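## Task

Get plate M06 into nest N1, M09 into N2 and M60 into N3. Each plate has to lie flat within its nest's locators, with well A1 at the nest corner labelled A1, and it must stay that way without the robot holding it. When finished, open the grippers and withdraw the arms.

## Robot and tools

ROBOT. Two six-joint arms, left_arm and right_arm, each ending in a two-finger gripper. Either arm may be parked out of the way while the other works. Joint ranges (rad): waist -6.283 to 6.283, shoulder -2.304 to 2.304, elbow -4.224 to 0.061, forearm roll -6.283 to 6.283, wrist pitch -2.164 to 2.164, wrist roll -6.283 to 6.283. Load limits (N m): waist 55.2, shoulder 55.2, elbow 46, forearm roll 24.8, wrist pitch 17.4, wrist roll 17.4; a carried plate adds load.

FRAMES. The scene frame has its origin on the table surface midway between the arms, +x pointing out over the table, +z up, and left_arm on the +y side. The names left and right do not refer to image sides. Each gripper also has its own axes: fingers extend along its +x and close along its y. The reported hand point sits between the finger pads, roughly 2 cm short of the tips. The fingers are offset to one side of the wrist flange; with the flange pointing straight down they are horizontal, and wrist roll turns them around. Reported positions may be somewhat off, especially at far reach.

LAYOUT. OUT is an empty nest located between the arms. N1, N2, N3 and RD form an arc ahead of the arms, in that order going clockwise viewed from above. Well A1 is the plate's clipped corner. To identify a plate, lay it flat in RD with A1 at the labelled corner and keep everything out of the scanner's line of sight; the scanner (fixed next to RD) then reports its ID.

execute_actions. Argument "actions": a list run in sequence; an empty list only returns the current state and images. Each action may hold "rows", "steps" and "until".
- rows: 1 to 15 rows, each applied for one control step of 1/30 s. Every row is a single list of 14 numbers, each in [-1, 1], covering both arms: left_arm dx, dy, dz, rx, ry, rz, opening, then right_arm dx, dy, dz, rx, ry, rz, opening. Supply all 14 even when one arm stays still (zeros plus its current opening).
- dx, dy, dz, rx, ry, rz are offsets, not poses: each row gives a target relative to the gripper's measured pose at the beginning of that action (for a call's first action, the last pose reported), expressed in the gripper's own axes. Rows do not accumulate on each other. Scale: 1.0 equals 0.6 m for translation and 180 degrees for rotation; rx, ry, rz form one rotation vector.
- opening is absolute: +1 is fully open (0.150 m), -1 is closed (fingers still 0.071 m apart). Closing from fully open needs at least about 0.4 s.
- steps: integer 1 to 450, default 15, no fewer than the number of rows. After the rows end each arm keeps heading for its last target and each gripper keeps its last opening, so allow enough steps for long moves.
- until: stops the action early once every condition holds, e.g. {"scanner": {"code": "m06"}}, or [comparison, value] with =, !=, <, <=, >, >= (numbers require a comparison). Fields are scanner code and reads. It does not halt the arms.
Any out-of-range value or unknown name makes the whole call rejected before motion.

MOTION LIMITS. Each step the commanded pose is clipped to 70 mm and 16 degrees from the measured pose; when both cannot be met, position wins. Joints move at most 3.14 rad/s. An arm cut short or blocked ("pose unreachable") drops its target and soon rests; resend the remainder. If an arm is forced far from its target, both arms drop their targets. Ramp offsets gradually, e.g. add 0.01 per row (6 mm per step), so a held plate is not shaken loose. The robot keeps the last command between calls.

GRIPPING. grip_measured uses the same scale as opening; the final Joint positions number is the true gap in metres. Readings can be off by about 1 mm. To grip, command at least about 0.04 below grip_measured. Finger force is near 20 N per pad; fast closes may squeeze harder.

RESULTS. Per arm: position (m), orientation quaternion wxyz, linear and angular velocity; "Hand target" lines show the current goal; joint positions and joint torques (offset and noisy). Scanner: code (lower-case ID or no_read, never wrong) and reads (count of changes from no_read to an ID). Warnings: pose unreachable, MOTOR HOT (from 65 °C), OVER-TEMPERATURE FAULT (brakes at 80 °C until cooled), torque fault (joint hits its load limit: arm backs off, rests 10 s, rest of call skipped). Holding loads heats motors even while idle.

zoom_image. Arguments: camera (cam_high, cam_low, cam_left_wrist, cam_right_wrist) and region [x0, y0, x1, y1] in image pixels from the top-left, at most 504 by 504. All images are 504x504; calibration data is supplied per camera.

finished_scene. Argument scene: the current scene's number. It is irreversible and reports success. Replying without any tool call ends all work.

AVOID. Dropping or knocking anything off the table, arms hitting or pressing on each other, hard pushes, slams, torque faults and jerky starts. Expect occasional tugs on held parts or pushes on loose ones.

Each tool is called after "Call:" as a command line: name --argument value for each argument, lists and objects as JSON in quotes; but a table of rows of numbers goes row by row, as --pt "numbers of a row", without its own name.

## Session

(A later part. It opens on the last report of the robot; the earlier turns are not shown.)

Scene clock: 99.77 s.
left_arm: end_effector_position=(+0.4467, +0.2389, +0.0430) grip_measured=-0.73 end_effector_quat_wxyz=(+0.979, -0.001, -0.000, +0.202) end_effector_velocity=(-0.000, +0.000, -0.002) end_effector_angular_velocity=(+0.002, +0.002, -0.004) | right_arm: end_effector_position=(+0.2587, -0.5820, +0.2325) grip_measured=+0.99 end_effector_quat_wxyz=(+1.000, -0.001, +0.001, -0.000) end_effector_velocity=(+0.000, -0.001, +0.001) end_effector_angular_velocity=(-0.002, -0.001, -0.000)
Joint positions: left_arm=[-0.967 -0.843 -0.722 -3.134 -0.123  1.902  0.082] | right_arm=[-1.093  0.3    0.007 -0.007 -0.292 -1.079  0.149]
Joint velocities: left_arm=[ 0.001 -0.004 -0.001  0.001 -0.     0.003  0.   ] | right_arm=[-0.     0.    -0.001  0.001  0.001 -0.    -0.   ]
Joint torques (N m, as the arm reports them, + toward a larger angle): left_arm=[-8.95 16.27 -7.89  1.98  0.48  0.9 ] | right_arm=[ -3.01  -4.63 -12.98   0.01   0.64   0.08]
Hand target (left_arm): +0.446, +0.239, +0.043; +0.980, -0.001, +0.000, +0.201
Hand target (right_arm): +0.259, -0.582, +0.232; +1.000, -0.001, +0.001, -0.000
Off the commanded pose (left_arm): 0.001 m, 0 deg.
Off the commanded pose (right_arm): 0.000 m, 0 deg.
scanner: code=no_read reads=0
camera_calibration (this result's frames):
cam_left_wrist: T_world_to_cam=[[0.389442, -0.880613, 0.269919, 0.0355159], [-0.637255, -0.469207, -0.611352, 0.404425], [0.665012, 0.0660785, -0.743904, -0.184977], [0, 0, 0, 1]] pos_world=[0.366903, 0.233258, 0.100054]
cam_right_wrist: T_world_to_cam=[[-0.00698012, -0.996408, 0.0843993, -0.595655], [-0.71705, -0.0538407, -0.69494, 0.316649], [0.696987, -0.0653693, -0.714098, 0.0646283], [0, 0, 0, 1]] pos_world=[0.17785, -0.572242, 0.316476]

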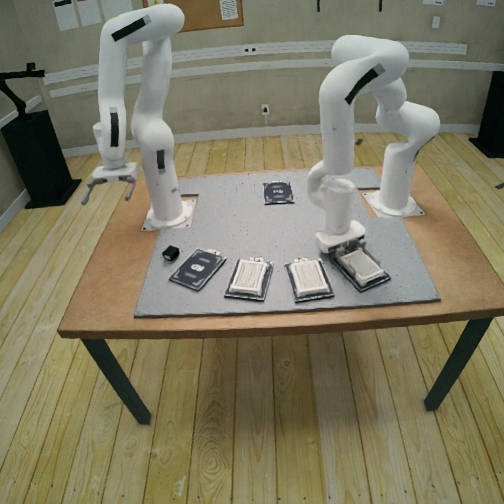

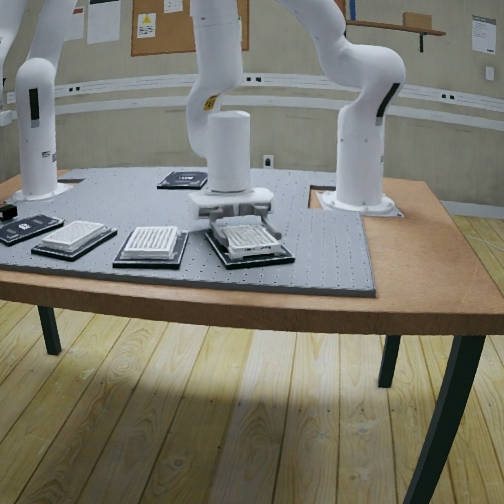

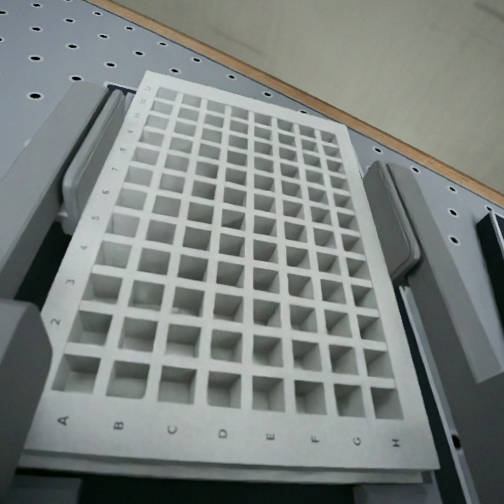

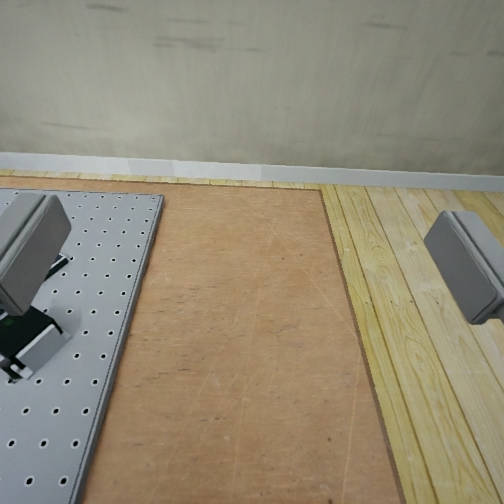

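Call:
execute_actions --actions '[{"rows":[[-0.003,0,0.003,0,0,0,-0.9,0,0,0,0,0,0,1]],"steps":10},{"rows":[[0,0,0,0,0,0,-0.3,0,0,0,0,0,0,1]],"steps":10},{"rows":[[0,0,0.1,0,0,0,0,0,0,0,0,0,0,1]],"steps":15},{"rows":[[-0.12,0,0.08,0,0,0,0,0,0,0,0,0,0,1]],"steps":25}]'

Call:
zoom_image --camera "cam_left_wrist" --region '[70,160,330,420]'

Call:
zoom_image --camera "cam_low" --region '[190,200,310,280]'

Scene clock: 105.33 s.
left_arm: end_effector_position=(+0.3787, +0.2101, +0.1523) grip_measured=+0.00 end_effector_quat_wxyz=(+0.979, -0.001, +0.000, +0.202) end_effector_velocity=(-0.000, -0.000, +0.000) end_effector_angular_velocity=(+0.001, -0.002, +0.001) | right_arm: end_effector_position=(+0.2587, -0.5820, +0.2325) grip_measured=+0.99 end_effector_quat_wxyz=(+1.000, -0.001, +0.001, -0.000) end_effector_velocity=(+0.000, -0.000, +0.000) end_effector_angular_velocity=(-0.001, -0.001, +0.001)
Joint positions: left_arm=[-1.155 -0.505 -0.581 -3.149  0.074  1.727  0.11 ] | right_arm=[-1.093  0.3    0.007 -0.007 -0.292 -1.079  0.149]
Joint velocities: left_arm=[-0.002 -0.    -0.     0.032 -0.    -0.035  0.   ] | right_arm=[ 0.    -0.    -0.001 -0.     0.001 -0.     0.   ]
Joint torques (N m, as the arm reports them, + toward a larger angle): left_arm=[-11.49  21.93 -12.75  -1.83  -0.31  -0.18] | right_arm=[ -2.91  -4.86 -13.     0.14   0.63   0.06]
Hand target (left_arm): +0.379, +0.210, +0.152; +0.979, -0.001, -0.000, +0.202
Hand target (right_arm): +0.259, -0.582, +0.232; +1.000, -0.001, +0.001, -0.000
Off the commanded pose (left_arm): 0.000 m, 0 deg.
Off the commanded pose (right_arm): 0.000 m, 0 deg.
scanner: code=no_read reads=0
camera_calibration (this result's frames):
cam_left_wrist: T_world_to_cam=[[0.389806, -0.88084, 0.26865, 0.00723237], [-0.637644, -0.468648, -0.611375, 0.414434], [0.664425, 0.0670143, -0.744344, -0.0565428], [0, 0, 0, 1]] pos_world=[0.299011, 0.204383, 0.209344]
cam_right_wrist: T_world_to_cam=[[-0.00698012, -0.996408, 0.0843991, -0.595655], [-0.71705, -0.0538406, -0.694939, 0.316649], [0.696987, -0.0653691, -0.714098, 0.0646284], [0, 0, 0, 1]] pos_world=[0.17785, -0.572242, 0.316475]

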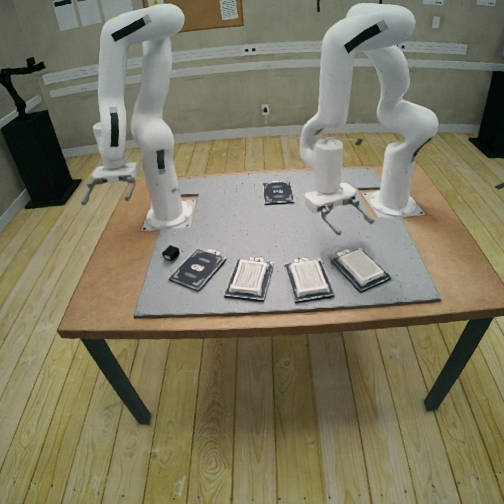

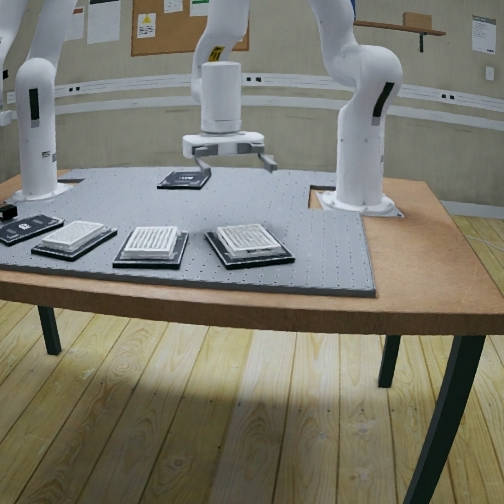

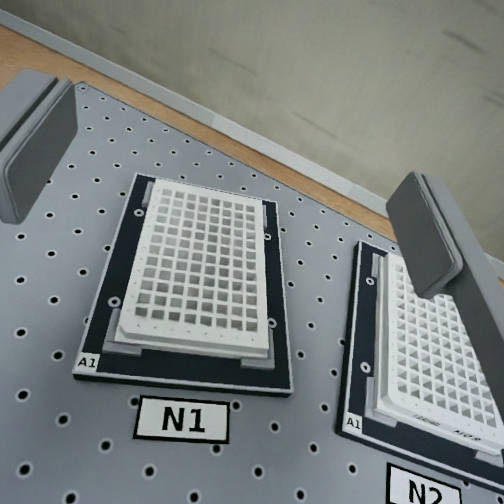

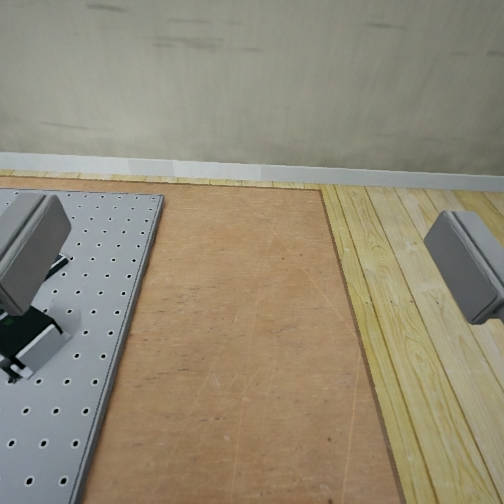

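Region (70, 160, 330, 420) of cam_left_wrist's 504x504 image, scaled by 1.938, with more detail than that image has.

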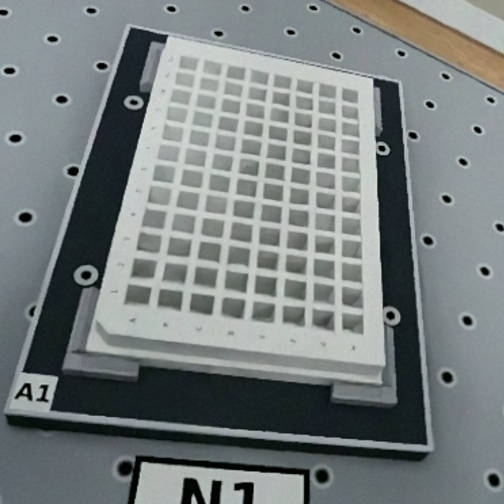

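Region (190, 200, 310, 280) of cam_low's 504x504 image, scaled by 4.200, with more detail than that image has.

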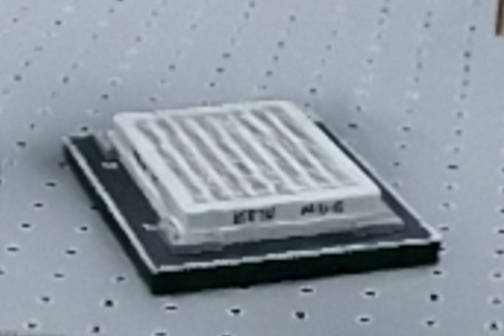

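Seated. Check N2.

Call:
zoom_image --camera "cam_left_wrist" --region '[340,340,504,480]'

Region (340, 340, 504, 480) of cam_left_wrist's 504x504 image, scaled by 3.073, with more detail than that image has; it fills the top 430 rows of this view, and the rest is white.

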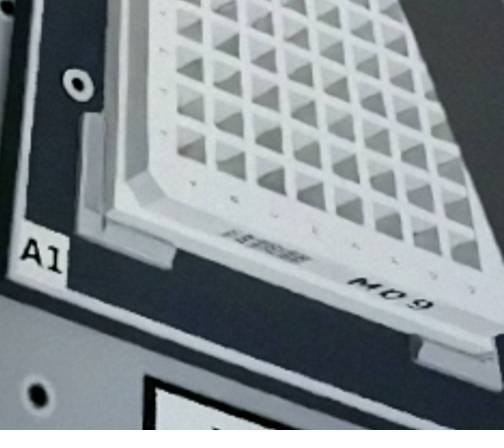

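Call:
finished_scene --scene 1

The scene is finished: the task was done.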